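# Tuck chair under desk and park loaded cart

## Task

Shove the office chair fully beneath the desk so that it stands upright with every wheel on the floor, and roll the utility cart into the yellow-taped bay so that all four of its wheels sit inside the tape lines and none touch them. The cart's load must stay aboard with nothing overhanging its edges. Finally release everything and back the robot away. The robot must not topple or finish leaning, or the task fails.

## Robot and tools

ROBOT. TidyBot++: a holonomic base 0.54 m long, 0.50 m wide, 0.38 m tall on four powered casters, carrying one seven-joint arm with a two-finger gripper. The shoulder sits 0.12 m ahead of the base centre at 0.68 m height. Segments: upper arm 0.42 m, forearm 0.31 m, hand 0.31 m to the hand point. The arm begins folded, hand pointing down, wrist up to 0.08 m beyond the base front, elbow up to 1.15 m high. Cameras: base_camera (fixed on the base, looking forward) and wrist_camera (fisheye, looking along the hand).

FRAMES. Base frame: origin on the floor below the base centre, x forward, y left, z up. hand_pose is reported in it (the point between the finger pads; its z runs out along the fingers, its y is the closing direction). Odometry frame = base frame at scene start; base_odometry heading is positive leftward, range -3.142 to 3.142. base_tilt is in degrees, positive when leaning forward or right, with up to about 1 degree of fixed bias.

execute_actions(actions, cameras). actions is a list holding one action or none (empty list = just report state and images). An action may contain base, joints, speeds.
- base: exactly one key, a relative offset from where the base last measured itself, in the base frame. translate_m: metres, forward positive, -2 to 2. strafe_m: metres, left positive, -2 to 2. rotate_rad: radians, counter-clockwise from above positive, -6.3 to 6.3. A move needing over 8.667 s at its top speed is refused.
- joints: absolute targets keyed by name, radians except the gripper. joint_1_rad (any angle; whole arm about vertical, positive is clockwise from above, opposite to heading), joint_2_rad shoulder -2.249 to 2.249, joint_3_rad (any angle), joint_4_rad elbow -2.579 to 2.579, joint_5_rad (any angle), joint_6_rad wrist -2.099 to 2.099, joint_7_rad (any angle; hand down, positive turns counter-clockwise from above; at 1.57 fingers open left/right). gripper_pos 0 (open, ~85 mm gap) to 1 (closed, squeezing ~100 N). Unbounded joints go the short way, so turn large amounts in steps under half a turn. Done tolerances: ±0.039 for joints 1-4, ±0.056 for 5-7, ±0.03 gripper.
- speeds: caps for this action only: translate_m and strafe_m 0.05 to 0.5 m/s, rotate_rad 0.1 to 1.57 rad/s (top value is the default).
- cameras: list of base_camera, wrist_camera or all; omitted/null = all; [] = none.
Unknown keys or out-of-range numbers make the whole call rejected with no motion. Anything left out of an action may keep pushing toward its previous target. Motions in one action start together; no action exceeds 15 s.

Planar arm geometry (joint_1_rad 0, joint_3_rad 3.14, joint_5_rad 0): segment tilt from vertical, forward positive, is joint_2 for the upper arm, joint_2 - joint_4 for the forearm, joint_2 - joint_4 - joint_6 for the hand; forward reach and height above the shoulder are sums of length*sin and length*cos. A downward hand reaches at most about 0.94 m high, and only near the base.

wait(seconds): 0 to 10, commands nothing, returns state and images. zoom_image(camera, region): enlarges region [x0,y0,x1,y1] in pixels (top-left origin, at most 504x504) of that camera's latest full image; base_camera is 644x364, wrist_camera 644x476. read_manual(section): only licence texts. finished_scene(scene): ends the current scene by its number; irreversible, and the goal must already hold and stay held.

RESULT LINES. base_status / joint_status: "done" (for the base this only means the wheels turned the commanded amount, even if slipping or blocked short), "off_target" (resting away from target, may still push), "contact_stop" / "time_out" (target dropped, holding). "joint command not followed" with "cause:" means the self-collision check withheld all arm targets; joints then show "not_followed" and may be retried later. on_its_own lists uncommanded changes. motor_effort: percent of motor maximum, bracketed peak, noisy and biased. "ARM HIT" = arm struck base or itself. MOTOR HOT (from 60 °C) and OVER-TEMPERATURE FAULT (75 °C, arm sinks, keys read "limit_stop_at_motor_heat"; resend). A torque fault freezes arm and gripper for 10 s and skips the rest of the call; base keeps going. A reported stop cancels any later motion calls in the same reply. Gripper at 1 reading "done" means nothing grasped; "off_target" means something is held.

PRACTICAL. Odometry counts wheel turns, drifts a few cm and degrees; check with images. Joint friction leaves errors of a cm or two; correct by sending last command + (wanted - read). Loads make the arm sag; never command a held joint to its read angle. A loose object may occasionally get nudged.

AVOID. Driving while the arm is snagged on something about 0.8 m or higher (tipping risk); hard sideways pushes on a raised hand (can lift wheels); driving the arm into objects (torque faults); blocked base moves, which push hard and may report "done" short of target. Push the chair and cart gently at reduced speed, keep the cart's load on board, do not knock anything over, then open the gripper and back off so the robot ends level and clear.

Each tool is called after "Request:" by a JSON object that holds its "fn" and its "kwargs".

## Session

Request:
{"fn": "execute_actions", "kwargs": {"actions": []}}

Scene clock: 0.00 s.
base_odometry: x=+0.000 y=+0.000 heading=+0.000 (m, m, rad; odometry frame)
base_tilt: forward=-0.1 right=-0.1 (deg)
base_status: not commanded
joint_positions: joint_1_rad=-0.015 joint_2_rad=-0.376 joint_3_rad=+3.199 joint_4_rad=-2.524 joint_5_rad=+0.002 joint_6_rad=-0.833 joint_7_rad=+1.541 gripper_pos=+0.000
joint_status: not commanded
motor_effort: joint_1_rad=+0 joint_2_rad=-1 joint_3_rad=+0 joint_4_rad=+17 joint_5_rad=+0 joint_6_rad=+2 joint_7_rad=+0 (%)
hand_pose: x=+0.2785 y=-0.0035 z=+0.5946 quat_wxyz=(-0.009, +0.996, -0.034, +0.080) (m; base frame)
pictures: base_camera, wrist_camera
Images, in order (width x height): base_camera 644x364, wrist_camera 644x476.

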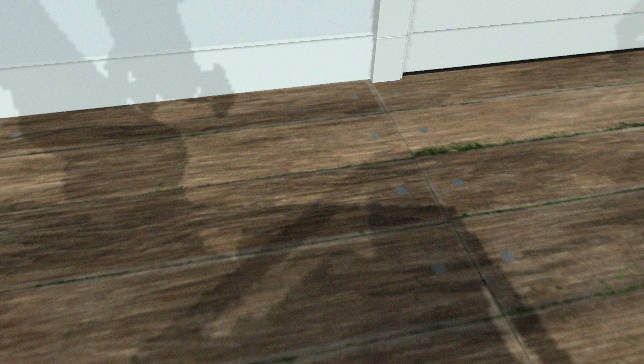

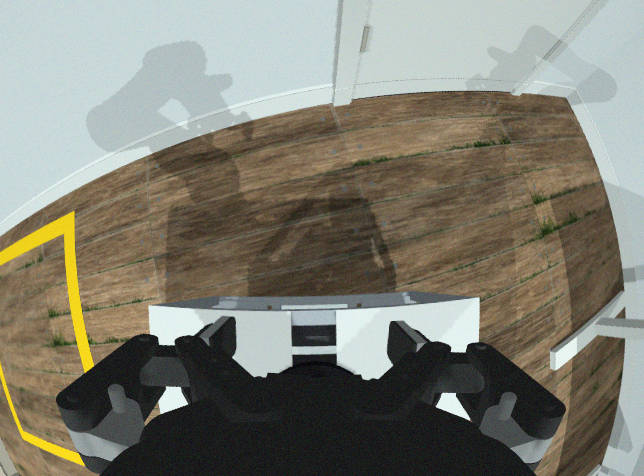

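Request:
{"fn": "execute_actions", "kwargs": {"actions": [{"joints":{"joint_1_rad":-1.8,"joint_2_rad":-0.3,"joint_3_rad":3.14,"joint_4_rad":-0.7,"joint_6_rad":-1.9}}], "cameras": ["wrist_camera"]}}

Request:
{"fn": "execute_actions", "kwargs": {"actions": [{"joints":{"joint_1_rad":-3.6}}], "cameras": ["wrist_camera"]}}

Scene clock: 15.63 s.
base_odometry: x=+0.000 y=+0.000 heading=+0.000 (m, m, rad; odometry frame)
base_tilt: forward=-0.1 right=-0.1 (deg)
base_status: not commanded
joint_positions: joint_1_rad=-1.781 joint_2_rad=-0.317 joint_3_rad=+3.159 joint_4_rad=-0.708 joint_5_rad=+0.002 joint_6_rad=-1.865 joint_7_rad=+1.541 gripper_pos=+0.000
joint_status: all done
motor_effort: joint_1_rad=+0(0) joint_2_rad=+1(9) joint_3_rad=+0(1) joint_4_rad=+12(20) joint_5_rad=-1(1) joint_6_rad=+7(6) joint_7_rad=-1(0) (%)
hand_pose: x=+0.0766 y=+0.2260 z=+1.1755 quat_wxyz=(-0.336, +0.586, +0.688, +0.266) (m; base frame)
pictures: wrist_camera
Images, in order (width x height): wrist_camera 644x476.

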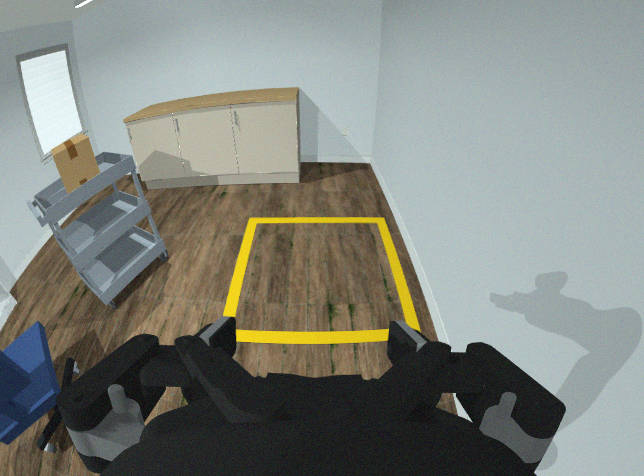

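Scene clock: 18.60 s.
base_odometry: x=+0.000 y=+0.000 heading=+0.000 (m, m, rad; odometry frame)
base_tilt: forward=-0.1 right=-0.1 (deg)
base_status: not commanded
joint_positions: joint_1_rad=-3.581 joint_2_rad=-0.317 joint_3_rad=+3.158 joint_4_rad=-0.708 joint_5_rad=+0.002 joint_6_rad=-1.865 joint_7_rad=+1.541 gripper_pos=+0.000
joint_status: all done
motor_effort: joint_1_rad=+0(0) joint_2_rad=+0(0) joint_3_rad=+0(0) joint_4_rad=+11(12) joint_5_rad=+0(1) joint_6_rad=+7(7) joint_7_rad=+0(0) (%)
hand_pose: x=-0.0913 y=-0.0929 z=+1.1755 quat_wxyz=(-0.417, -0.175, +0.886, -0.098) (m; base frame)
pictures: wrist_camera
Images, in order (width x height): wrist_camera 644x476.

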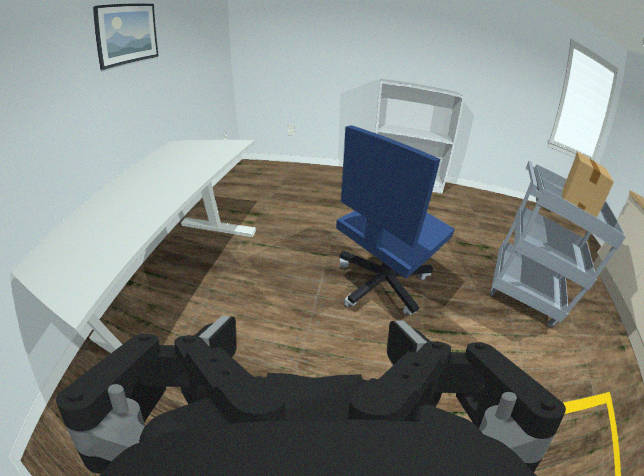

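Request:
{"fn": "execute_actions", "kwargs": {"actions": [{"base":{"rotate_rad":3.0},"joints":{"joint_1_rad":-6.28,"joint_2_rad":0.3,"joint_4_rad":-2.4,"joint_6_rad":0.8}}]}}

Scene clock: 44.30 s.
base_odometry: x=+0.000 y=+0.000 heading=+2.999 (m, m, rad; odometry frame)
base_tilt: forward=-0.1 right=-0.1 (deg)
base_status: done
joint_positions: joint_1_rad=-6.264 joint_2_rad=+0.283 joint_3_rad=+3.138 joint_4_rad=-2.389 joint_5_rad=+0.002 joint_6_rad=+0.765 joint_7_rad=+1.541 gripper_pos=+0.000
joint_status: all done
motor_effort: joint_1_rad=+0(4) joint_2_rad=-25(33) joint_3_rad=+0(4) joint_4_rad=+14(21) joint_5_rad=+0(2) joint_6_rad=+8(8) joint_7_rad=+0(0) (%)
hand_pose: x=+0.6723 y=-0.0066 z=+0.7026 quat_wxyz=(+0.005, -0.815, +0.018, -0.579) (m; base frame)
pictures: base_camera, wrist_camera
Images, in order (width x height): base_camera 644x364, wrist_camera 644x476.

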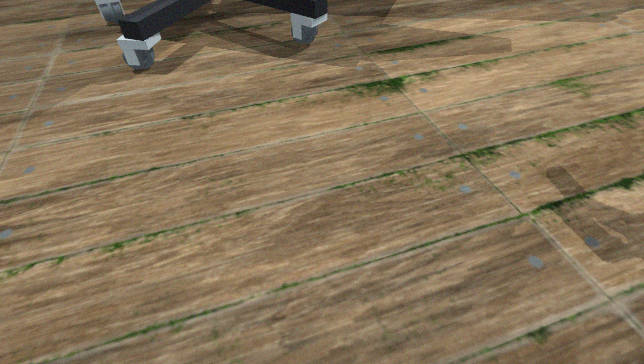

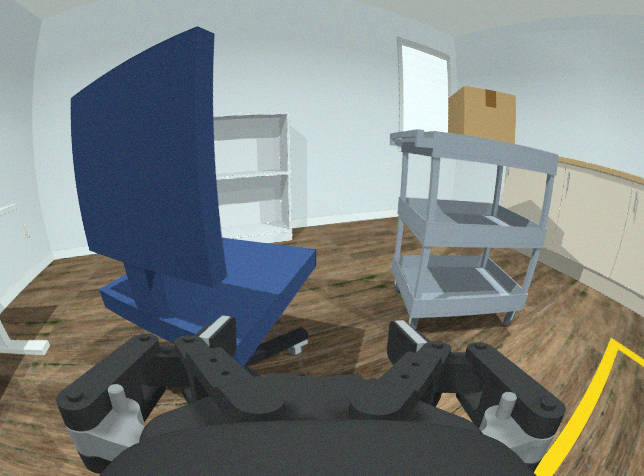

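Request:
{"fn": "execute_actions", "kwargs": {"actions": [{"base":{"rotate_rad":-0.2}}], "cameras": []}}

Request:
{"fn": "execute_actions", "kwargs": {"actions": [{"base":{"translate_m":-0.15},"joints":{"joint_2_rad":1.2,"joint_4_rad":-1.9,"joint_6_rad":1.55}}], "cameras": []}}

Request:
{"fn": "execute_actions", "kwargs": {"actions": [{"base":{"strafe_m":0.5}}]}}

Scene clock: 54.40 s.
base_odometry: x=+0.000 y=+0.000 heading=+2.801 (m, m, rad; odometry frame)
base_tilt: forward=-0.1 right=-0.1 (deg)
base_status: done
joint_positions: joint_1_rad=-6.271 joint_2_rad=+0.283 joint_3_rad=+3.142 joint_4_rad=-2.389 joint_5_rad=+0.002 joint_6_rad=+0.765 joint_7_rad=+1.541 gripper_pos=+0.000
joint_status: not commanded
motor_effort: joint_1_rad=-1(4) joint_2_rad=-24(25) joint_3_rad=-1(3) joint_4_rad=+14(13) joint_5_rad=-1(0) joint_6_rad=+8(8) joint_7_rad=+0(0) (%)
hand_pose: x=+0.6724 y=-0.0050 z=+0.7024 quat_wxyz=(+0.005, -0.816, +0.016, -0.578) (m; base frame)
pictures: none
No camera images: the call's "cameras" was empty. Leave "cameras" out to get every camera's image.

Scene clock: 56.57 s.
base_odometry: x=+0.142 y=-0.050 heading=+2.802 (m, m, rad; odometry frame)
base_tilt: forward=+0.0 right=-0.1 (deg)
base_status: done
joint_positions: joint_1_rad=-6.271 joint_2_rad=+1.191 joint_3_rad=+3.142 joint_4_rad=-1.912 joint_5_rad=+0.002 joint_6_rad=+1.514 joint_7_rad=+1.541 gripper_pos=+0.000
joint_status: all done
motor_effort: joint_1_rad=-1(0) joint_2_rad=-42(43) joint_3_rad=-1(1) joint_4_rad=+6(14) joint_5_rad=+0(0) joint_6_rad=+9(8) joint_7_rad=+0(1) (%)
hand_pose: x=+0.8332 y=-0.0067 z=+0.5182 quat_wxyz=(+0.007, -0.713, +0.014, -0.701) (m; base frame)
pictures: none
No camera images: the call's "cameras" was empty. Leave "cameras" out to get every camera's image.

Scene clock: 58.90 s.
base_odometry: x=-0.025 y=-0.522 heading=+2.803 (m, m, rad; odometry frame)
base_tilt: forward=-0.1 right=-0.2 (deg)
base_status: done
joint_positions: joint_1_rad=-6.284 joint_2_rad=+1.191 joint_3_rad=+3.142 joint_4_rad=-1.911 joint_5_rad=+0.002 joint_6_rad=+1.514 joint_7_rad=+1.541 gripper_pos=+0.000
joint_status: not commanded
motor_effort: joint_1_rad=+0(4) joint_2_rad=-42(43) joint_3_rad=-1(2) joint_4_rad=+7(7) joint_5_rad=+0(0) joint_6_rad=+8(9) joint_7_rad=+0(0) (%)
hand_pose: x=+0.8336 y=+0.0029 z=+0.5187 quat_wxyz=(+0.012, -0.713, +0.009, -0.701) (m; base frame)
pictures: base_camera, wrist_camera
Images, in order (width x height): base_camera 644x364, wrist_camera 644x476.

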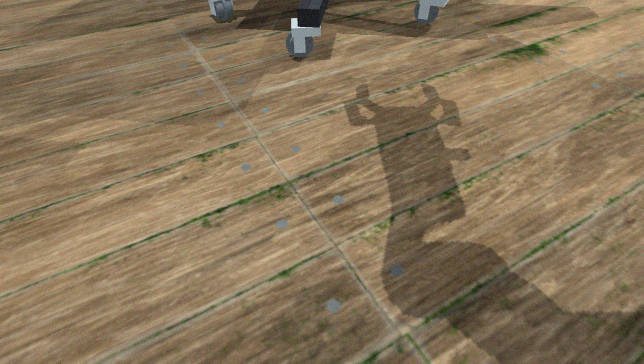

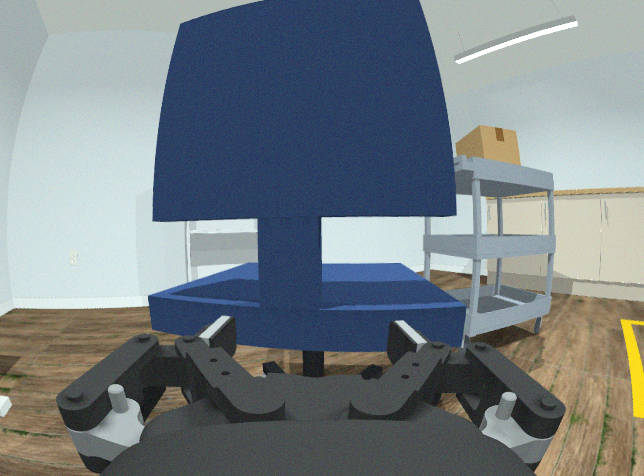

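Request:
{"fn": "execute_actions", "kwargs": {"actions": [{"base":{"strafe_m":0.028}}], "cameras": []}}

Request:
{"fn": "execute_actions", "kwargs": {"actions": [{"base":{"translate_m":0.17},"speeds":{"translate_m":0.15}}]}}

Scene clock: 67.53 s.
base_odometry: x=-0.034 y=-0.549 heading=+2.803 (m, m, rad; odometry frame)
base_tilt: forward=-0.1 right=-0.1 (deg)
base_status: done
joint_positions: joint_1_rad=-6.287 joint_2_rad=+1.191 joint_3_rad=+3.142 joint_4_rad=-1.911 joint_5_rad=+0.002 joint_6_rad=+1.515 joint_7_rad=+1.541 gripper_pos=+0.000
joint_status: not commanded
motor_effort: joint_1_rad=+0(3) joint_2_rad=-42(44) joint_3_rad=-1(2) joint_4_rad=+8(7) joint_5_rad=-1(1) joint_6_rad=+8(9) joint_7_rad=+0(1) (%)
hand_pose: x=+0.8336 y=+0.0051 z=+0.5189 quat_wxyz=(+0.013, -0.713, +0.008, -0.701) (m; base frame)
pictures: none
No camera images: the call's "cameras" was empty. Leave "cameras" out to get every camera's image.

Scene clock: 69.30 s.
base_odometry: x=-0.195 y=-0.492 heading=+2.804 (m, m, rad; odometry frame)
base_tilt: forward=+0.0 right=-0.1 (deg)
base_status: done
joint_positions: joint_1_rad=-6.287 joint_2_rad=+1.191 joint_3_rad=+3.142 joint_4_rad=-1.906 joint_5_rad=+0.002 joint_6_rad=+1.516 joint_7_rad=+1.541 gripper_pos=+0.000
joint_status: not commanded
motor_effort: joint_1_rad=+0(1) joint_2_rad=-42(44) joint_3_rad=-1(1) joint_4_rad=+7(8) joint_5_rad=+0(0) joint_6_rad=+8(9) joint_7_rad=+0(0) (%)
hand_pose: x=+0.8351 y=+0.0051 z=+0.5206 quat_wxyz=(+0.013, -0.711, +0.008, -0.703) (m; base frame)
pictures: base_camera, wrist_camera
Images, in order (width x height): base_camera 644x364, wrist_camera 644x476.

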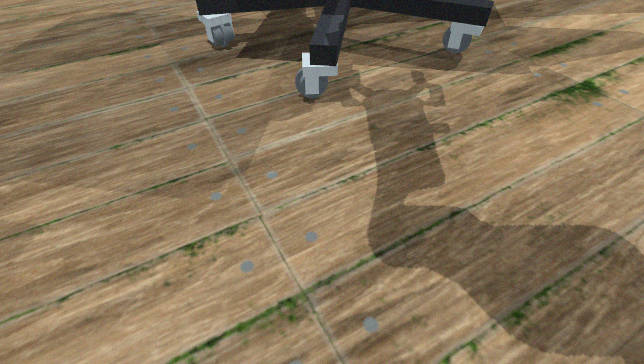

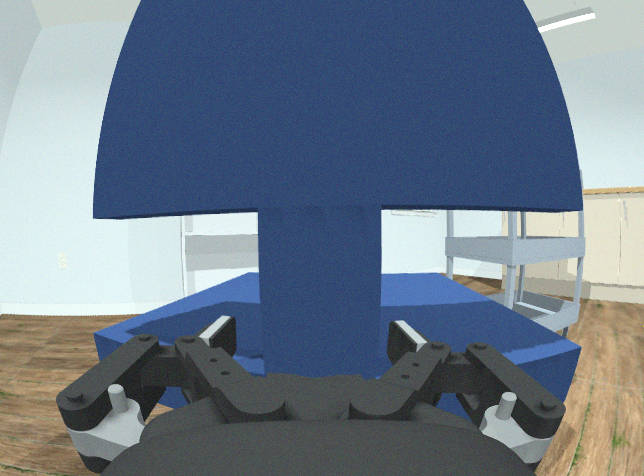

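Request:
{"fn": "execute_actions", "kwargs": {"actions": [{"base":{"strafe_m":-0.006},"speeds":{"strafe_m":0.05}}], "cameras": ["wrist_camera"]}}

Request:
{"fn": "execute_actions", "kwargs": {"actions": [{"base":{"translate_m":0.065},"speeds":{"translate_m":0.05}}]}}

Scene clock: 78.10 s.
base_odometry: x=-0.193 y=-0.487 heading=+2.804 (m, m, rad; odometry frame)
base_tilt: forward=-0.1 right=-0.1 (deg)
base_status: done
joint_positions: joint_1_rad=-6.286 joint_2_rad=+1.191 joint_3_rad=+3.142 joint_4_rad=-1.906 joint_5_rad=+0.002 joint_6_rad=+1.516 joint_7_rad=+1.541 gripper_pos=+0.000
joint_status: not commanded
motor_effort: joint_1_rad=+0(4) joint_2_rad=-43(43) joint_3_rad=-1(3) joint_4_rad=+6(7) joint_5_rad=+0(0) joint_6_rad=+8(9) joint_7_rad=+0(0) (%)
hand_pose: x=+0.8351 y=+0.0038 z=+0.5206 quat_wxyz=(+0.012, -0.711, +0.009, -0.703) (m; base frame)
pictures: wrist_camera
Images, in order (width x height): wrist_camera 644x476.

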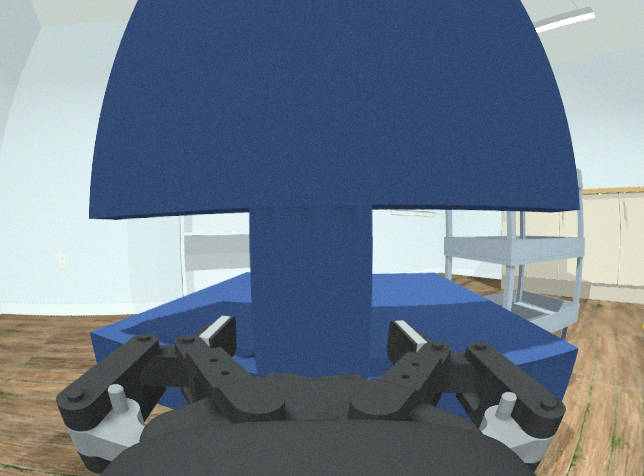

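Scene clock: 79.83 s.
base_odometry: x=-0.254 y=-0.465 heading=+2.804 (m, m, rad; odometry frame)
base_tilt: forward=-0.1 right=-0.2 (deg)
base_status: done
joint_positions: joint_1_rad=-6.286 joint_2_rad=+1.191 joint_3_rad=+3.142 joint_4_rad=-1.906 joint_5_rad=+0.003 joint_6_rad=+1.516 joint_7_rad=+1.541 gripper_pos=+0.000
joint_status: not commanded
motor_effort: joint_1_rad=+2(5) joint_2_rad=-42(44) joint_3_rad=+0(2) joint_4_rad=+7(11) joint_5_rad=-1(3) joint_6_rad=+8(9) joint_7_rad=+0(0) (%)
hand_pose: x=+0.8349 y=+0.0042 z=+0.5203 quat_wxyz=(+0.012, -0.711, +0.009, -0.703) (m; base frame)
pictures: base_camera, wrist_camera
Images, in order (width x height): base_camera 644x364, wrist_camera 644x476.

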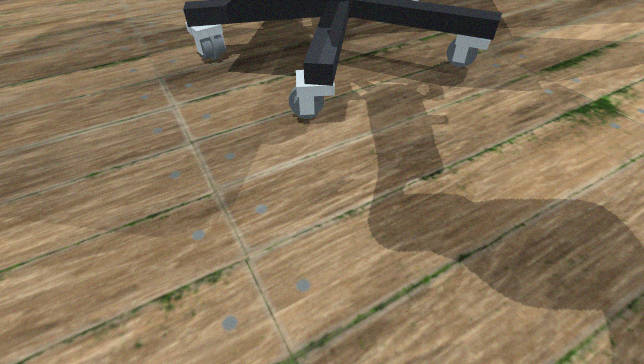

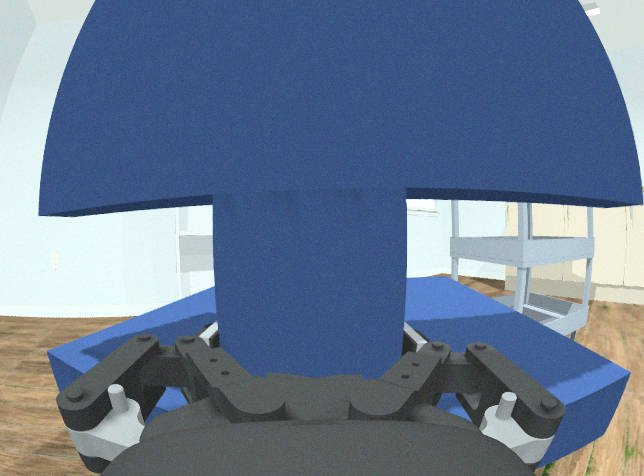

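Request:
{"fn": "execute_actions", "kwargs": {"actions": [{"joints":{"gripper_pos":1}}], "cameras": []}}

Request:
{"fn": "execute_actions", "kwargs": {"actions": [{"base":{"rotate_rad":0.5},"speeds":{"rotate_rad":0.2}}]}}

Request:
{"fn": "execute_actions", "kwargs": {"actions": [{"base":{"strafe_m":-0.6},"speeds":{"strafe_m":0.2}}]}}

Scene clock: 91.97 s.
base_odometry: x=-0.254 y=-0.465 heading=+2.804 (m, m, rad; odometry frame)
base_tilt: forward=+0.0 right=-0.1 (deg)
base_status: not commanded
joint_positions: joint_1_rad=-6.281 joint_2_rad=+1.191 joint_3_rad=+3.144 joint_4_rad=-1.915 joint_5_rad=+0.002 joint_6_rad=+1.526 joint_7_rad=+1.541 gripper_pos=+0.071
joint_status: gripper_pos off_target (ended at +0.071, target +1.000)
motor_effort: joint_1_rad=-2(4) joint_2_rad=-42(44) joint_3_rad=-3(4) joint_4_rad=+11(11) joint_5_rad=+1(4) joint_6_rad=+7(8) joint_7_rad=-2(3) (%)
hand_pose: x=+0.8321 y=-0.0011 z=+0.5204 quat_wxyz=(+0.009, -0.710, +0.010, -0.704) (m; base frame)
pictures: none
No camera images: the call's "cameras" was empty. Leave "cameras" out to get every camera's image.

Scene clock: 95.43 s.
base_odometry: x=-0.254 y=-0.465 heading=-2.982 (m, m, rad; odometry frame)
base_tilt: forward=-0.1 right=-0.1 (deg)
base_status: done
joint_positions: joint_1_rad=-6.270 joint_2_rad=+1.202 joint_3_rad=+3.161 joint_4_rad=-1.890 joint_5_rad=-0.017 joint_6_rad=+1.526 joint_7_rad=+1.532 gripper_pos=+0.081
joint_status: not commanded
motor_effort: joint_1_rad=-1(30) joint_2_rad=-44(47) joint_3_rad=-2(10) joint_4_rad=+4(11) joint_5_rad=+0(23) joint_6_rad=+12(15) joint_7_rad=-2(7) (%)
hand_pose: x=+0.8382 y=-0.0209 z=+0.5212 quat_wxyz=(-0.005, -0.705, +0.021, -0.709) (m; base frame)
pictures: base_camera, wrist_camera
Images, in order (width x height): base_camera 644x364, wrist_camera 644x476.

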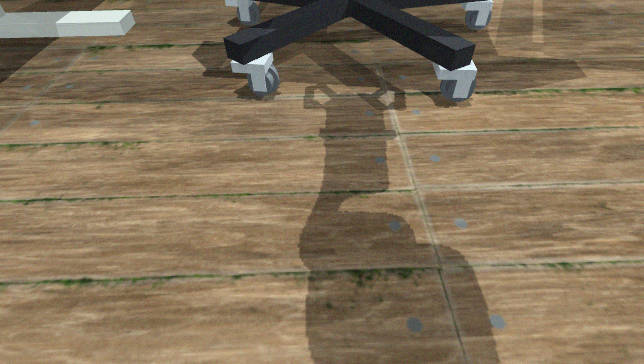

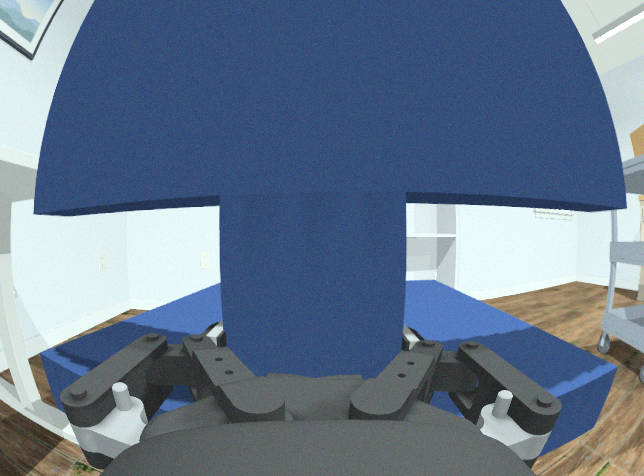

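Scene clock: 99.30 s.
base_odometry: x=-0.350 y=+0.127 heading=-2.981 (m, m, rad; odometry frame)
base_tilt: forward=-0.1 right=-0.1 (deg)
base_status: done
joint_positions: joint_1_rad=-6.317 joint_2_rad=+1.206 joint_3_rad=+3.126 joint_4_rad=-1.895 joint_5_rad=+0.054 joint_6_rad=+1.537 joint_7_rad=+1.560 gripper_pos=+0.093
joint_status: not commanded
motor_effort: joint_1_rad=+5(20) joint_2_rad=-43(47) joint_3_rad=-2(5) joint_4_rad=+6(10) joint_5_rad=-5(16) joint_6_rad=+8(13) joint_7_rad=-4(6) (%)
hand_pose: x=+0.8341 y=+0.0488 z=+0.5207 quat_wxyz=(+0.041, -0.704, -0.025, -0.709) (m; base frame)
pictures: base_camera, wrist_camera
Images, in order (width x height): base_camera 644x364, wrist_camera 644x476.

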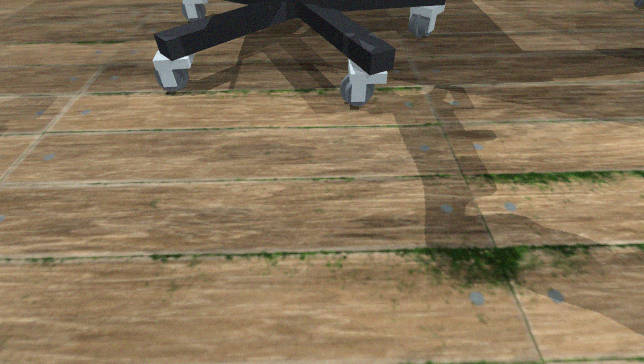

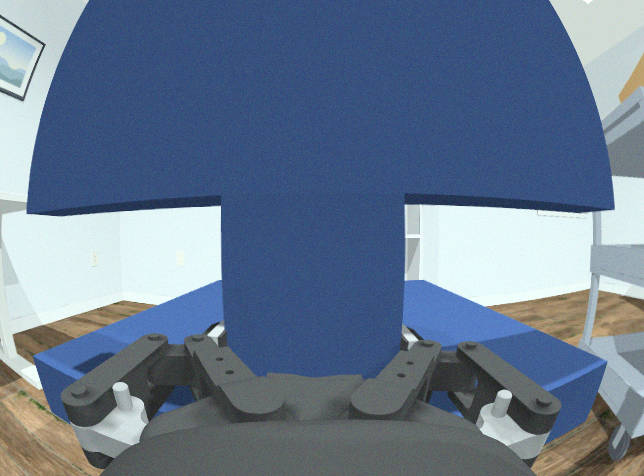

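Works.

Request:
{"fn": "execute_actions", "kwargs": {"actions": [{"base":{"rotate_rad":0.75},"speeds":{"rotate_rad":0.2}}], "cameras": []}}

Request:
{"fn": "execute_actions", "kwargs": {"actions": [{"base":{"strafe_m":-0.55},"speeds":{"strafe_m":0.2}}], "cameras": []}}

Request:
{"fn": "execute_actions", "kwargs": {"actions": [{"base":{"rotate_rad":0.92},"speeds":{"rotate_rad":0.2}}]}}

Request:
{"fn": "execute_actions", "kwargs": {"actions": [{"base":{"translate_m":0.4},"speeds":{"translate_m":0.15}}]}}

Scene clock: 111.63 s.
base_odometry: x=-0.350 y=+0.127 heading=-2.234 (m, m, rad; odometry frame)
base_tilt: forward=-0.1 right=-0.1 (deg)
base_status: done
joint_positions: joint_1_rad=-6.250 joint_2_rad=+1.202 joint_3_rad=+3.165 joint_4_rad=-1.899 joint_5_rad=-0.036 joint_6_rad=+1.538 joint_7_rad=+1.530 gripper_pos=+0.093
joint_status: not commanded
motor_effort: joint_1_rad=-4(26) joint_2_rad=-46(47) joint_3_rad=-3(9) joint_4_rad=+4(11) joint_5_rad=+2(20) joint_6_rad=+13(14) joint_7_rad=-1(6) (%)
hand_pose: x=+0.8341 y=-0.0432 z=+0.5214 quat_wxyz=(-0.020, -0.704, +0.034, -0.710) (m; base frame)
pictures: none
No camera images: the call's "cameras" was empty. Leave "cameras" out to get every camera's image.

Scene clock: 115.47 s.
base_odometry: x=-0.784 y=+0.465 heading=-2.233 (m, m, rad; odometry frame)
base_tilt: forward=-0.1 right=-0.1 (deg)
base_status: done
joint_positions: joint_1_rad=-6.318 joint_2_rad=+1.206 joint_3_rad=+3.128 joint_4_rad=-1.895 joint_5_rad=+0.052 joint_6_rad=+1.538 joint_7_rad=+1.559 gripper_pos=+0.093
joint_status: not commanded
motor_effort: joint_1_rad=+4(21) joint_2_rad=-42(46) joint_3_rad=-1(5) joint_4_rad=+6(9) joint_5_rad=-5(18) joint_6_rad=+7(13) joint_7_rad=-4(6) (%)
hand_pose: x=+0.8343 y=+0.0480 z=+0.5206 quat_wxyz=(+0.041, -0.704, -0.024, -0.709) (m; base frame)
pictures: none
No camera images: the call's "cameras" was empty. Leave "cameras" out to get every camera's image.

Scene clock: 121.00 s.
base_odometry: x=-0.784 y=+0.465 heading=-1.316 (m, m, rad; odometry frame)
base_tilt: forward=+0.0 right=-0.1 (deg)
base_status: done
joint_positions: joint_1_rad=-6.250 joint_2_rad=+1.203 joint_3_rad=+3.166 joint_4_rad=-1.898 joint_5_rad=-0.036 joint_6_rad=+1.538 joint_7_rad=+1.529 gripper_pos=+0.093
joint_status: not commanded
motor_effort: joint_1_rad=-4(26) joint_2_rad=-46(47) joint_3_rad=-3(10) joint_4_rad=+4(10) joint_5_rad=+2(20) joint_6_rad=+13(13) joint_7_rad=-1(5) (%)
hand_pose: x=+0.8344 y=-0.0433 z=+0.5214 quat_wxyz=(-0.020, -0.703, +0.035, -0.710) (m; base frame)
pictures: base_camera, wrist_camera
Images, in order (width x height): base_camera 644x364, wrist_camera 644x476.

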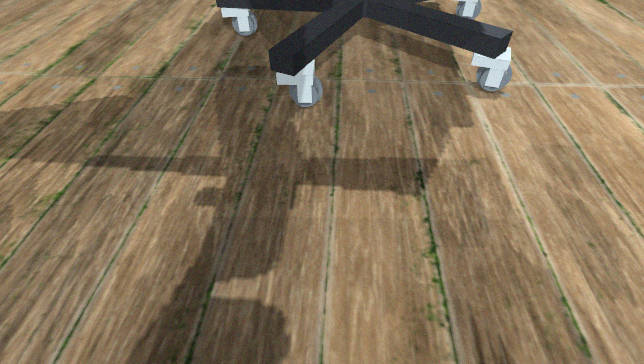

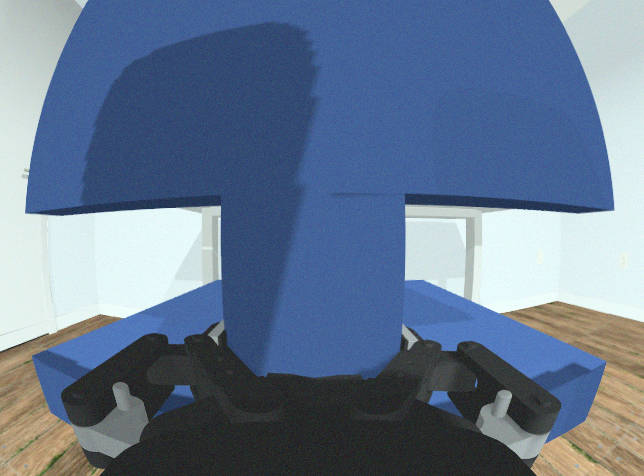

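Scene clock: 124.27 s.
base_odometry: x=-0.683 y=+0.078 heading=-1.315 (m, m, rad; odometry frame)
base_tilt: forward=+0.0 right=-0.2 (deg)
base_status: done
joint_positions: joint_1_rad=-6.363 joint_2_rad=+1.207 joint_3_rad=+3.128 joint_4_rad=-1.913 joint_5_rad=+0.085 joint_6_rad=+1.560 joint_7_rad=+1.558 gripper_pos=+0.094
joint_status: not commanded
motor_effort: joint_1_rad=+17(18) joint_2_rad=-45(48) joint_3_rad=+4(5) joint_4_rad=+8(16) joint_5_rad=-15(16) joint_6_rad=+10(13) joint_7_rad=-6(6) (%)
hand_pose: x=+0.8240 y=+0.0895 z=+0.5210 quat_wxyz=(+0.069, -0.701, -0.051, -0.708) (m; base frame)
pictures: base_camera, wrist_camera
Images, in order (width x height): base_camera 644x364, wrist_camera 644x476.

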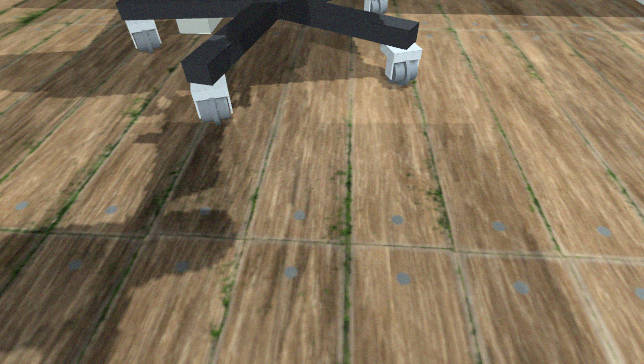

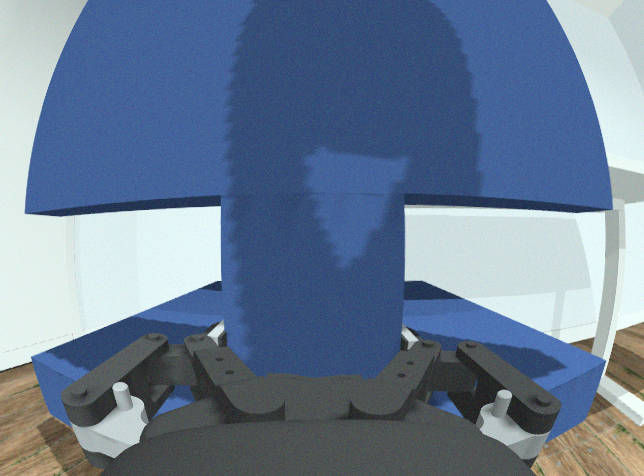

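Request:
{"fn": "execute_actions", "kwargs": {"actions": [{"base":{"translate_m":-0.35},"speeds":{"translate_m":0.15}}], "cameras": ["base_camera"]}}

Request:
{"fn": "execute_actions", "kwargs": {"actions": [{"base":{"rotate_rad":-0.12},"speeds":{"rotate_rad":0.2}}], "cameras": []}}

Request:
{"fn": "execute_actions", "kwargs": {"actions": [{"base":{"strafe_m":-0.17},"speeds":{"strafe_m":0.15}}]}}

Scene clock: 133.53 s.
base_odometry: x=-0.772 y=+0.417 heading=-1.314 (m, m, rad; odometry frame)
base_tilt: forward=-0.1 right=-0.1 (deg)
base_status: done
joint_positions: joint_1_rad=-6.309 joint_2_rad=+1.205 joint_3_rad=+3.130 joint_4_rad=-1.900 joint_5_rad=+0.038 joint_6_rad=+1.540 joint_7_rad=+1.558 gripper_pos=+0.094
joint_status: not commanded
motor_effort: joint_1_rad=+7(15) joint_2_rad=-43(49) joint_3_rad=+0(3) joint_4_rad=+7(8) joint_5_rad=-6(14) joint_6_rad=+7(16) joint_7_rad=-5(5) (%)
hand_pose: x=+0.8338 y=+0.0364 z=+0.5206 quat_wxyz=(+0.032, -0.705, -0.016, -0.709) (m; base frame)
pictures: base_camera
Images, in order (width x height): base_camera 644x364.

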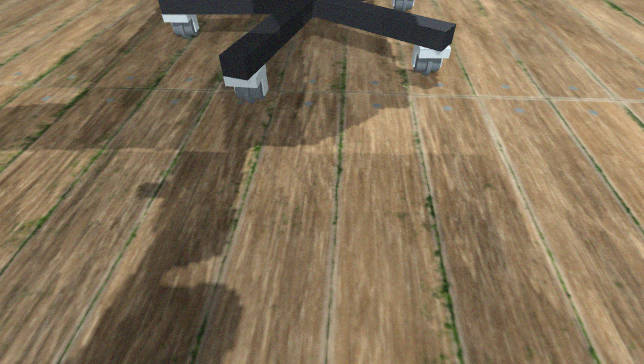

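Scene clock: 134.60 s.
base_odometry: x=-0.772 y=+0.417 heading=-1.430 (m, m, rad; odometry frame)
base_tilt: forward=-0.1 right=-0.1 (deg)
base_status: done
joint_positions: joint_1_rad=-6.381 joint_2_rad=+1.207 joint_3_rad=+3.120 joint_4_rad=-1.897 joint_5_rad=+0.103 joint_6_rad=+1.540 joint_7_rad=+1.563 gripper_pos=+0.094
joint_status: not commanded
motor_effort: joint_1_rad=+19(22) joint_2_rad=-44(47) joint_3_rad=+4(5) joint_4_rad=+7(7) joint_5_rad=-16(18) joint_6_rad=+9(12) joint_7_rad=-6(7) (%)
hand_pose: x=+0.8257 y=+0.1117 z=+0.5206 quat_wxyz=(+0.082, -0.701, -0.065, -0.705) (m; base frame)
pictures: none
No camera images: the call's "cameras" was empty. Leave "cameras" out to get every camera's image.

Scene clock: 137.10 s.
base_odometry: x=-0.940 y=+0.393 heading=-1.432 (m, m, rad; odometry frame)
base_tilt: forward=+0.0 right=-0.1 (deg)
base_status: done
joint_positions: joint_1_rad=-6.323 joint_2_rad=+1.204 joint_3_rad=+3.114 joint_4_rad=-1.904 joint_5_rad=+0.051 joint_6_rad=+1.541 joint_7_rad=+1.574 gripper_pos=+0.094
joint_status: not commanded
motor_effort: joint_1_rad=+4(29) joint_2_rad=-40(49) joint_3_rad=+0(7) joint_4_rad=+4(11) joint_5_rad=-4(24) joint_6_rad=+7(13) joint_7_rad=-2(8) (%)
hand_pose: x=+0.8311 y=+0.0568 z=+0.5205 quat_wxyz=(+0.043, -0.705, -0.028, -0.707) (m; base frame)
pictures: base_camera, wrist_camera
Images, in order (width x height): base_camera 644x364, wrist_camera 644x476.

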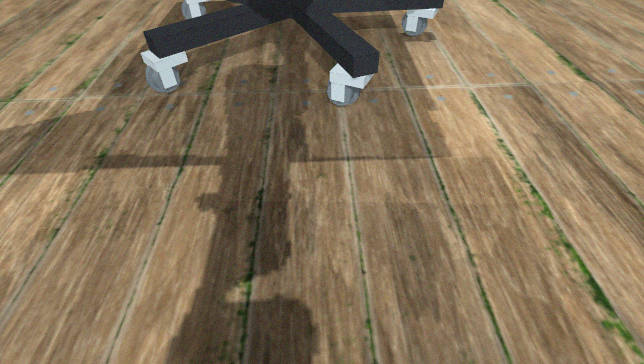

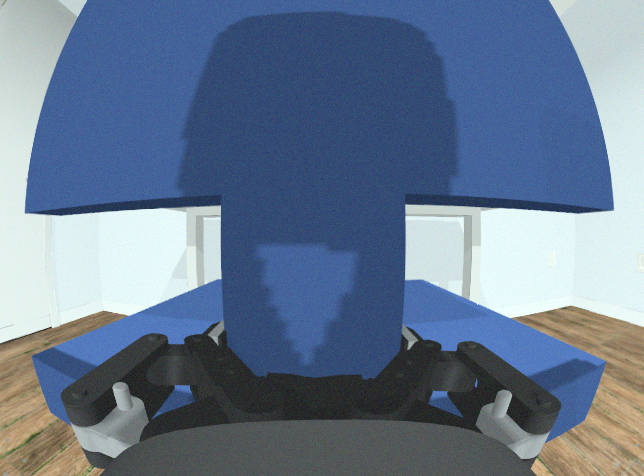

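Request:
{"fn": "execute_actions", "kwargs": {"actions": [{"base":{"translate_m":0.42},"speeds":{"translate_m":0.15}}]}}

Scene clock: 143.43 s.
base_odometry: x=-0.882 y=-0.023 heading=-1.432 (m, m, rad; odometry frame)
base_tilt: forward=-0.1 right=-0.1 (deg)
base_status: done
joint_positions: joint_1_rad=-6.218 joint_2_rad=+1.208 joint_3_rad=+3.151 joint_4_rad=-1.912 joint_5_rad=-0.063 joint_6_rad=+1.564 joint_7_rad=+1.544 gripper_pos=+0.094
joint_status: not commanded
motor_effort: joint_1_rad=-15(15) joint_2_rad=-44(46) joint_3_rad=-6(6) joint_4_rad=+8(16) joint_5_rad=+12(13) joint_6_rad=+10(12) joint_7_rad=+4(3) (%)
hand_pose: x=+0.8268 y=-0.0680 z=+0.5214 quat_wxyz=(-0.040, -0.700, +0.053, -0.711) (m; base frame)
pictures: base_camera, wrist_camera
Images, in order (width x height): base_camera 644x364, wrist_camera 644x476.

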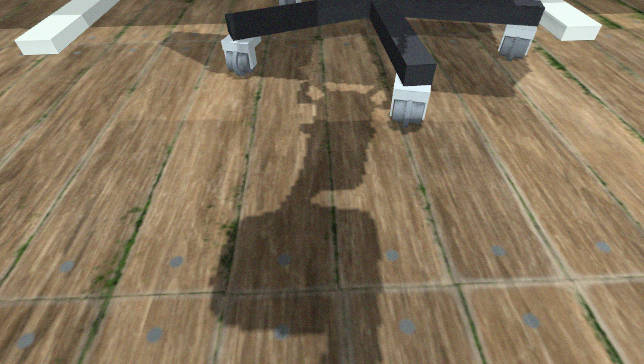

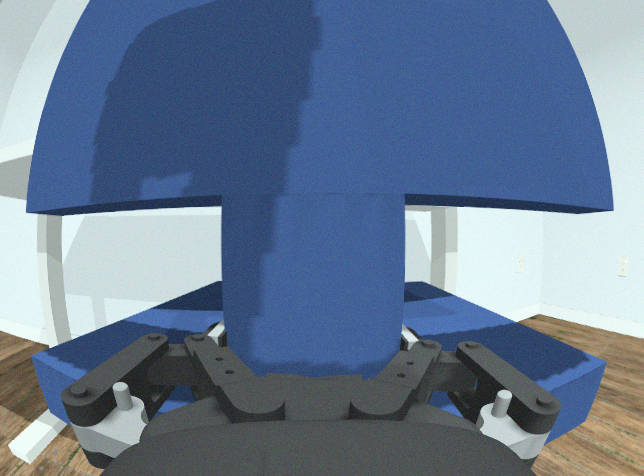

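Request:
{"fn": "execute_actions", "kwargs": {"actions": [{"base":{"rotate_rad":0.13},"speeds":{"rotate_rad":0.1}}], "cameras": []}}

Request:
{"fn": "execute_actions", "kwargs": {"actions": [{"base":{"translate_m":0.12},"speeds":{"translate_m":0.05}}]}}

Scene clock: 151.87 s.
base_odometry: x=-0.883 y=-0.023 heading=-1.310 (m, m, rad; odometry frame)
base_tilt: forward=+0.0 right=-0.1 (deg)
base_status: rotate_rad time_out (by the wheels' count: +0.122 of +0.130)
joint_positions: joint_1_rad=-6.168 joint_2_rad=+1.208 joint_3_rad=+3.172 joint_4_rad=-1.911 joint_5_rad=-0.119 joint_6_rad=+1.562 joint_7_rad=+1.528 gripper_pos=+0.094
joint_status: not commanded
motor_effort: joint_1_rad=-20(27) joint_2_rad=-44(46) joint_3_rad=-6(9) joint_4_rad=+7(11) joint_5_rad=+15(21) joint_6_rad=+12(12) joint_7_rad=+5(5) (%)
hand_pose: x=+0.8180 y=-0.1288 z=+0.5216 quat_wxyz=(-0.081, -0.695, +0.092, -0.708) (m; base frame)
pictures: none
No camera images: the call's "cameras" was empty. Leave "cameras" out to get every camera's image.

not run: a stop came earlier in this reply.

Request:
{"fn": "execute_actions", "kwargs": {"actions": [{"base":{"translate_m":0.12},"speeds":{"translate_m":0.05}}]}}

Scene clock: 157.50 s.
base_odometry: x=-0.852 y=-0.139 heading=-1.309 (m, m, rad; odometry frame)
base_tilt: forward=-0.1 right=-0.2 (deg)
base_status: done
joint_positions: joint_1_rad=-6.202 joint_2_rad=+1.200 joint_3_rad=+3.180 joint_4_rad=-1.933 joint_5_rad=-0.071 joint_6_rad=+1.563 joint_7_rad=+1.527 gripper_pos=+0.094
joint_status: not commanded
motor_effort: joint_1_rad=-14(19) joint_2_rad=-40(46) joint_3_rad=-7(10) joint_4_rad=+12(14) joint_5_rad=+7(14) joint_6_rad=+4(13) joint_7_rad=+2(6) (%)
hand_pose: x=+0.8187 y=-0.0936 z=+0.5205 quat_wxyz=(-0.056, -0.703, +0.062, -0.706) (m; base frame)
pictures: base_camera, wrist_camera
Images, in order (width x height): base_camera 644x364, wrist_camera 644x476.

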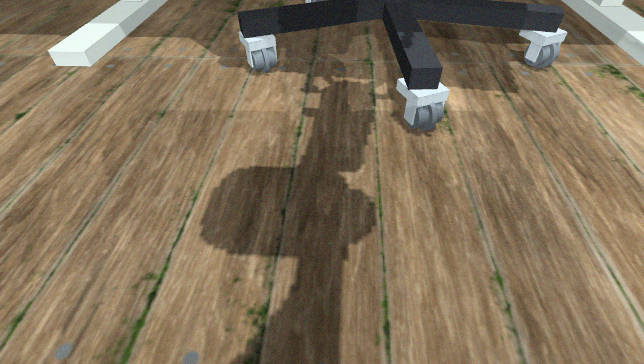

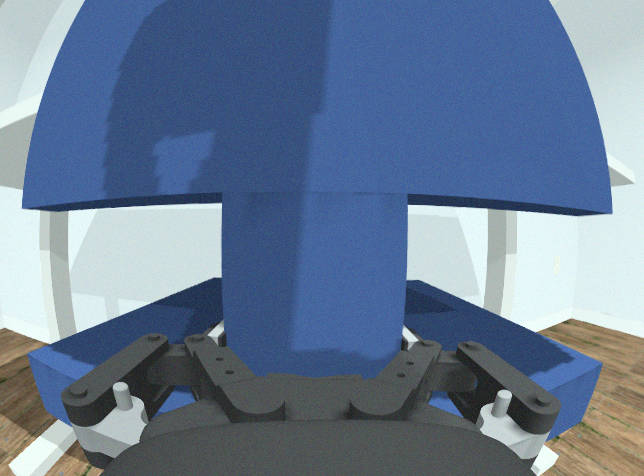

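Square it by strafing right, then push a little more.

Request:
{"fn": "execute_actions", "kwargs": {"actions": [{"base":{"strafe_m":-0.14},"speeds":{"strafe_m":0.07}}], "cameras": []}}

Request:
{"fn": "execute_actions", "kwargs": {"actions": [{"base":{"translate_m":0.03},"speeds":{"translate_m":0.05}}]}}

Request:
{"fn": "execute_actions", "kwargs": {"actions": [{"joints":{"gripper_pos":0}}], "cameras": []}}

Request:
{"fn": "execute_actions", "kwargs": {"actions": [{"base":{"translate_m":-0.3},"speeds":{"translate_m":0.1}}], "cameras": []}}

Request:
{"fn": "execute_actions", "kwargs": {"actions": [{"base":{"strafe_m":-0.6},"joints":{"joint_2_rad":-0.3,"joint_4_rad":-1.3,"joint_6_rad":-1.2}}]}}

Scene clock: 170.07 s.
base_odometry: x=-0.987 y=-0.175 heading=-1.309 (m, m, rad; odometry frame)
base_tilt: forward=+0.0 right=-0.1 (deg)
base_status: done
joint_positions: joint_1_rad=-6.295 joint_2_rad=+1.203 joint_3_rad=+3.154 joint_4_rad=-1.924 joint_5_rad=+0.016 joint_6_rad=+1.563 joint_7_rad=+1.548 gripper_pos=+0.094
joint_status: not commanded
motor_effort: joint_1_rad=+4(16) joint_2_rad=-43(48) joint_3_rad=-1(8) joint_4_rad=+8(12) joint_5_rad=-4(9) joint_6_rad=+8(11) joint_7_rad=-3(4) (%)
hand_pose: x=+0.8275 y=+0.0092 z=+0.5205 quat_wxyz=(+0.012, -0.705, -0.004, -0.709) (m; base frame)
pictures: none
No camera images: the call's "cameras" was empty. Leave "cameras" out to get every camera's image.

Scene clock: 171.07 s.
base_odometry: x=-0.979 y=-0.203 heading=-1.309 (m, m, rad; odometry frame)
base_tilt: forward=-0.1 right=-0.2 (deg)
base_status: done
joint_positions: joint_1_rad=-6.301 joint_2_rad=+1.192 joint_3_rad=+3.143 joint_4_rad=-1.980 joint_5_rad=+0.000 joint_6_rad=+1.590 joint_7_rad=+1.559 gripper_pos=+0.094
joint_status: not commanded
motor_effort: joint_1_rad=+5(7) joint_2_rad=-40(46) joint_3_rad=+1(3) joint_4_rad=+21(23) joint_5_rad=+3(6) joint_6_rad=+0(8) joint_7_rad=-5(6) (%)
hand_pose: x=+0.8117 y=+0.0135 z=+0.5198 quat_wxyz=(+0.010, -0.711, -0.003, -0.703) (m; base frame)
pictures: base_camera, wrist_camera
Images, in order (width x height): base_camera 644x364, wrist_camera 644x476.

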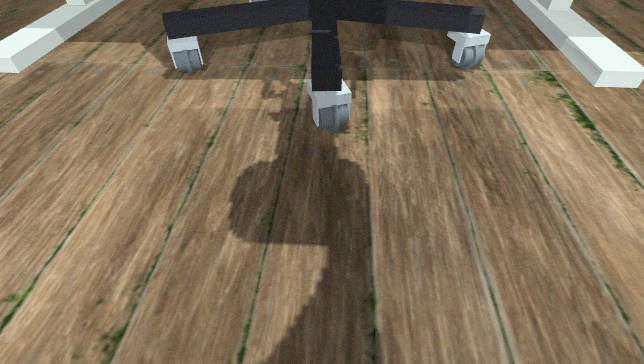

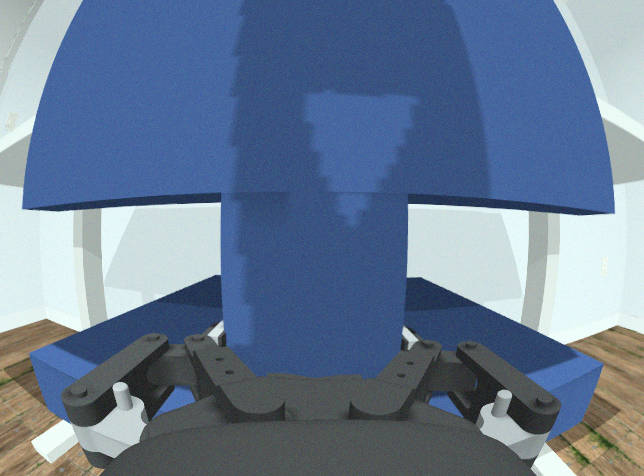

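Scene clock: 172.50 s.
base_odometry: x=-0.979 y=-0.204 heading=-1.309 (m, m, rad; odometry frame)
base_tilt: forward=-0.1 right=-0.1 (deg)
base_status: not commanded
joint_positions: joint_1_rad=-6.300 joint_2_rad=+1.201 joint_3_rad=+3.140 joint_4_rad=-1.911 joint_5_rad=+0.005 joint_6_rad=+1.582 joint_7_rad=+1.559 gripper_pos=+0.000
joint_status: all done
motor_effort: joint_1_rad=+3(6) joint_2_rad=-43(48) joint_3_rad=+1(2) joint_4_rad=+8(21) joint_5_rad=-3(5) joint_6_rad=+8(9) joint_7_rad=+1(5) (%)
hand_pose: x=+0.8314 y=+0.0152 z=+0.5321 quat_wxyz=(+0.013, -0.693, -0.003, -0.721) (m; base frame)
pictures: none
No camera images: the call's "cameras" was empty. Leave "cameras" out to get every camera's image.

Scene clock: 176.03 s.
base_odometry: x=-1.057 y=+0.086 heading=-1.309 (m, m, rad; odometry frame)
base_tilt: forward=-0.1 right=-0.1 (deg)
base_status: done
joint_positions: joint_1_rad=-6.295 joint_2_rad=+1.201 joint_3_rad=+3.140 joint_4_rad=-1.902 joint_5_rad=+0.005 joint_6_rad=+1.582 joint_7_rad=+1.559 gripper_pos=+0.000
joint_status: not commanded
motor_effort: joint_1_rad=+0(5) joint_2_rad=-43(44) joint_3_rad=-1(2) joint_4_rad=+8(8) joint_5_rad=+0(3) joint_6_rad=+9(9) joint_7_rad=+0(1) (%)
hand_pose: x=+0.8341 y=+0.0121 z=+0.5350 quat_wxyz=(+0.011, -0.689, -0.001, -0.724) (m; base frame)
pictures: none
No camera images: the call's "cameras" was empty. Leave "cameras" out to get every camera's image.

Scene clock: 179.27 s.
base_odometry: x=-1.637 y=-0.069 heading=-1.310 (m, m, rad; odometry frame)
base_tilt: forward=+0.0 right=-0.1 (deg)
base_status: done
joint_positions: joint_1_rad=-6.283 joint_2_rad=-0.303 joint_3_rad=+3.140 joint_4_rad=-1.307 joint_5_rad=+0.005 joint_6_rad=-1.169 joint_7_rad=+1.559 gripper_pos=+0.000
joint_status: all done
motor_effort: joint_1_rad=-1(5) joint_2_rad=-9(47) joint_3_rad=+0(2) joint_4_rad=+20(22) joint_5_rad=-1(2) joint_6_rad=+7(9) joint_7_rad=+0(0) (%)
hand_pose: x=+0.5154 y=+0.0010 z=+1.0759 quat_wxyz=(+0.001, -0.885, +0.004, -0.466) (m; base frame)
pictures: base_camera, wrist_camera
Images, in order (width x height): base_camera 644x364, wrist_camera 644x476.

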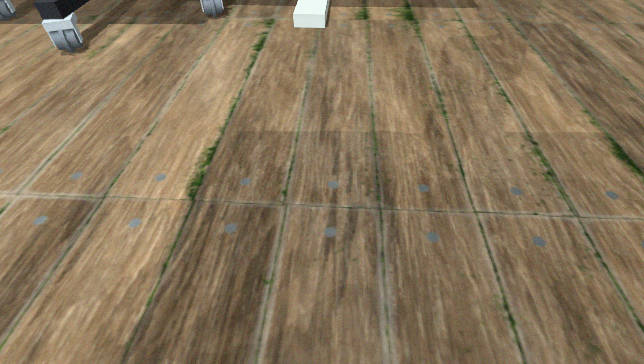

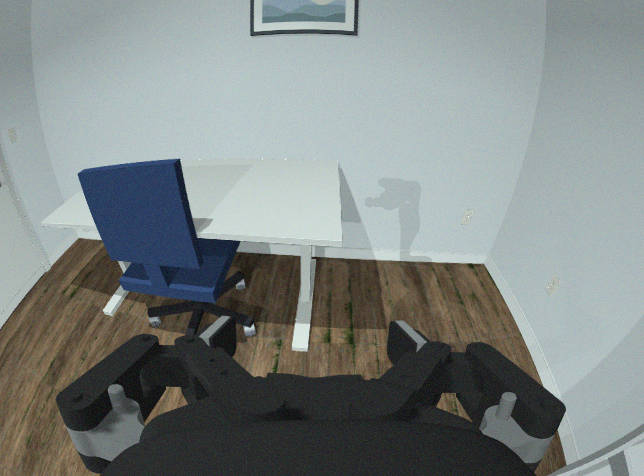

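Good. Now the cart.

Request:
{"fn": "execute_actions", "kwargs": {"actions": [{"base":{"rotate_rad":2.55},"joints":{"joint_4_rad":-0.7,"joint_6_rad":-2.05}}]}}

Scene clock: 184.80 s.
base_odometry: x=-1.637 y=-0.069 heading=+1.239 (m, m, rad; odometry frame)
base_tilt: forward=-0.1 right=-0.1 (deg)
base_status: done
joint_positions: joint_1_rad=-6.283 joint_2_rad=-0.302 joint_3_rad=+3.140 joint_4_rad=-0.710 joint_5_rad=+0.005 joint_6_rad=-2.015 joint_7_rad=+1.559 gripper_pos=+0.000
joint_status: all done
motor_effort: joint_1_rad=+0(1) joint_2_rad=+0(10) joint_3_rad=+0(1) joint_4_rad=+11(21) joint_5_rad=+0(1) joint_6_rad=+5(7) joint_7_rad=+0(1) (%)
hand_pose: x=+0.3234 y=+0.0007 z=+1.1377 quat_wxyz=(+0.000, -0.936, +0.006, -0.352) (m; base frame)
pictures: base_camera, wrist_camera
Images, in order (width x height): base_camera 644x364, wrist_camera 644x476.

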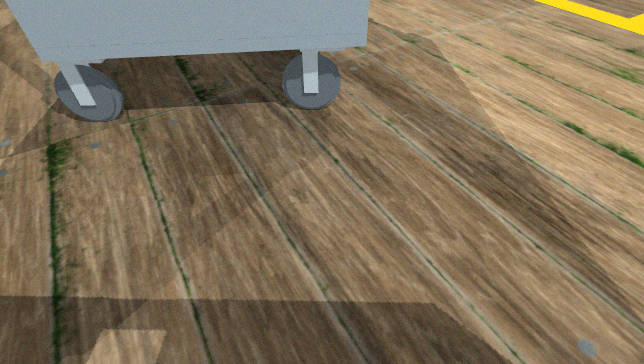

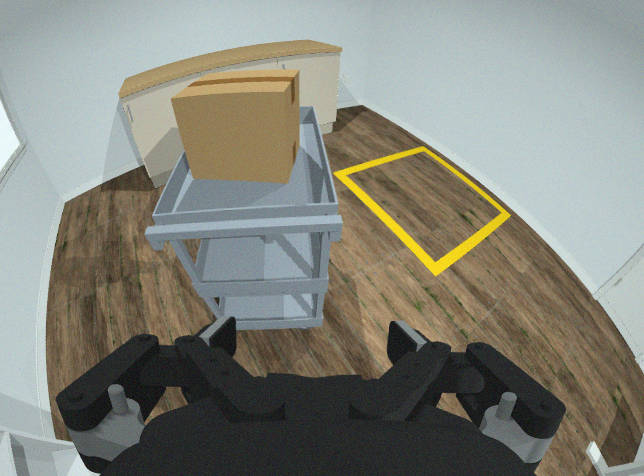

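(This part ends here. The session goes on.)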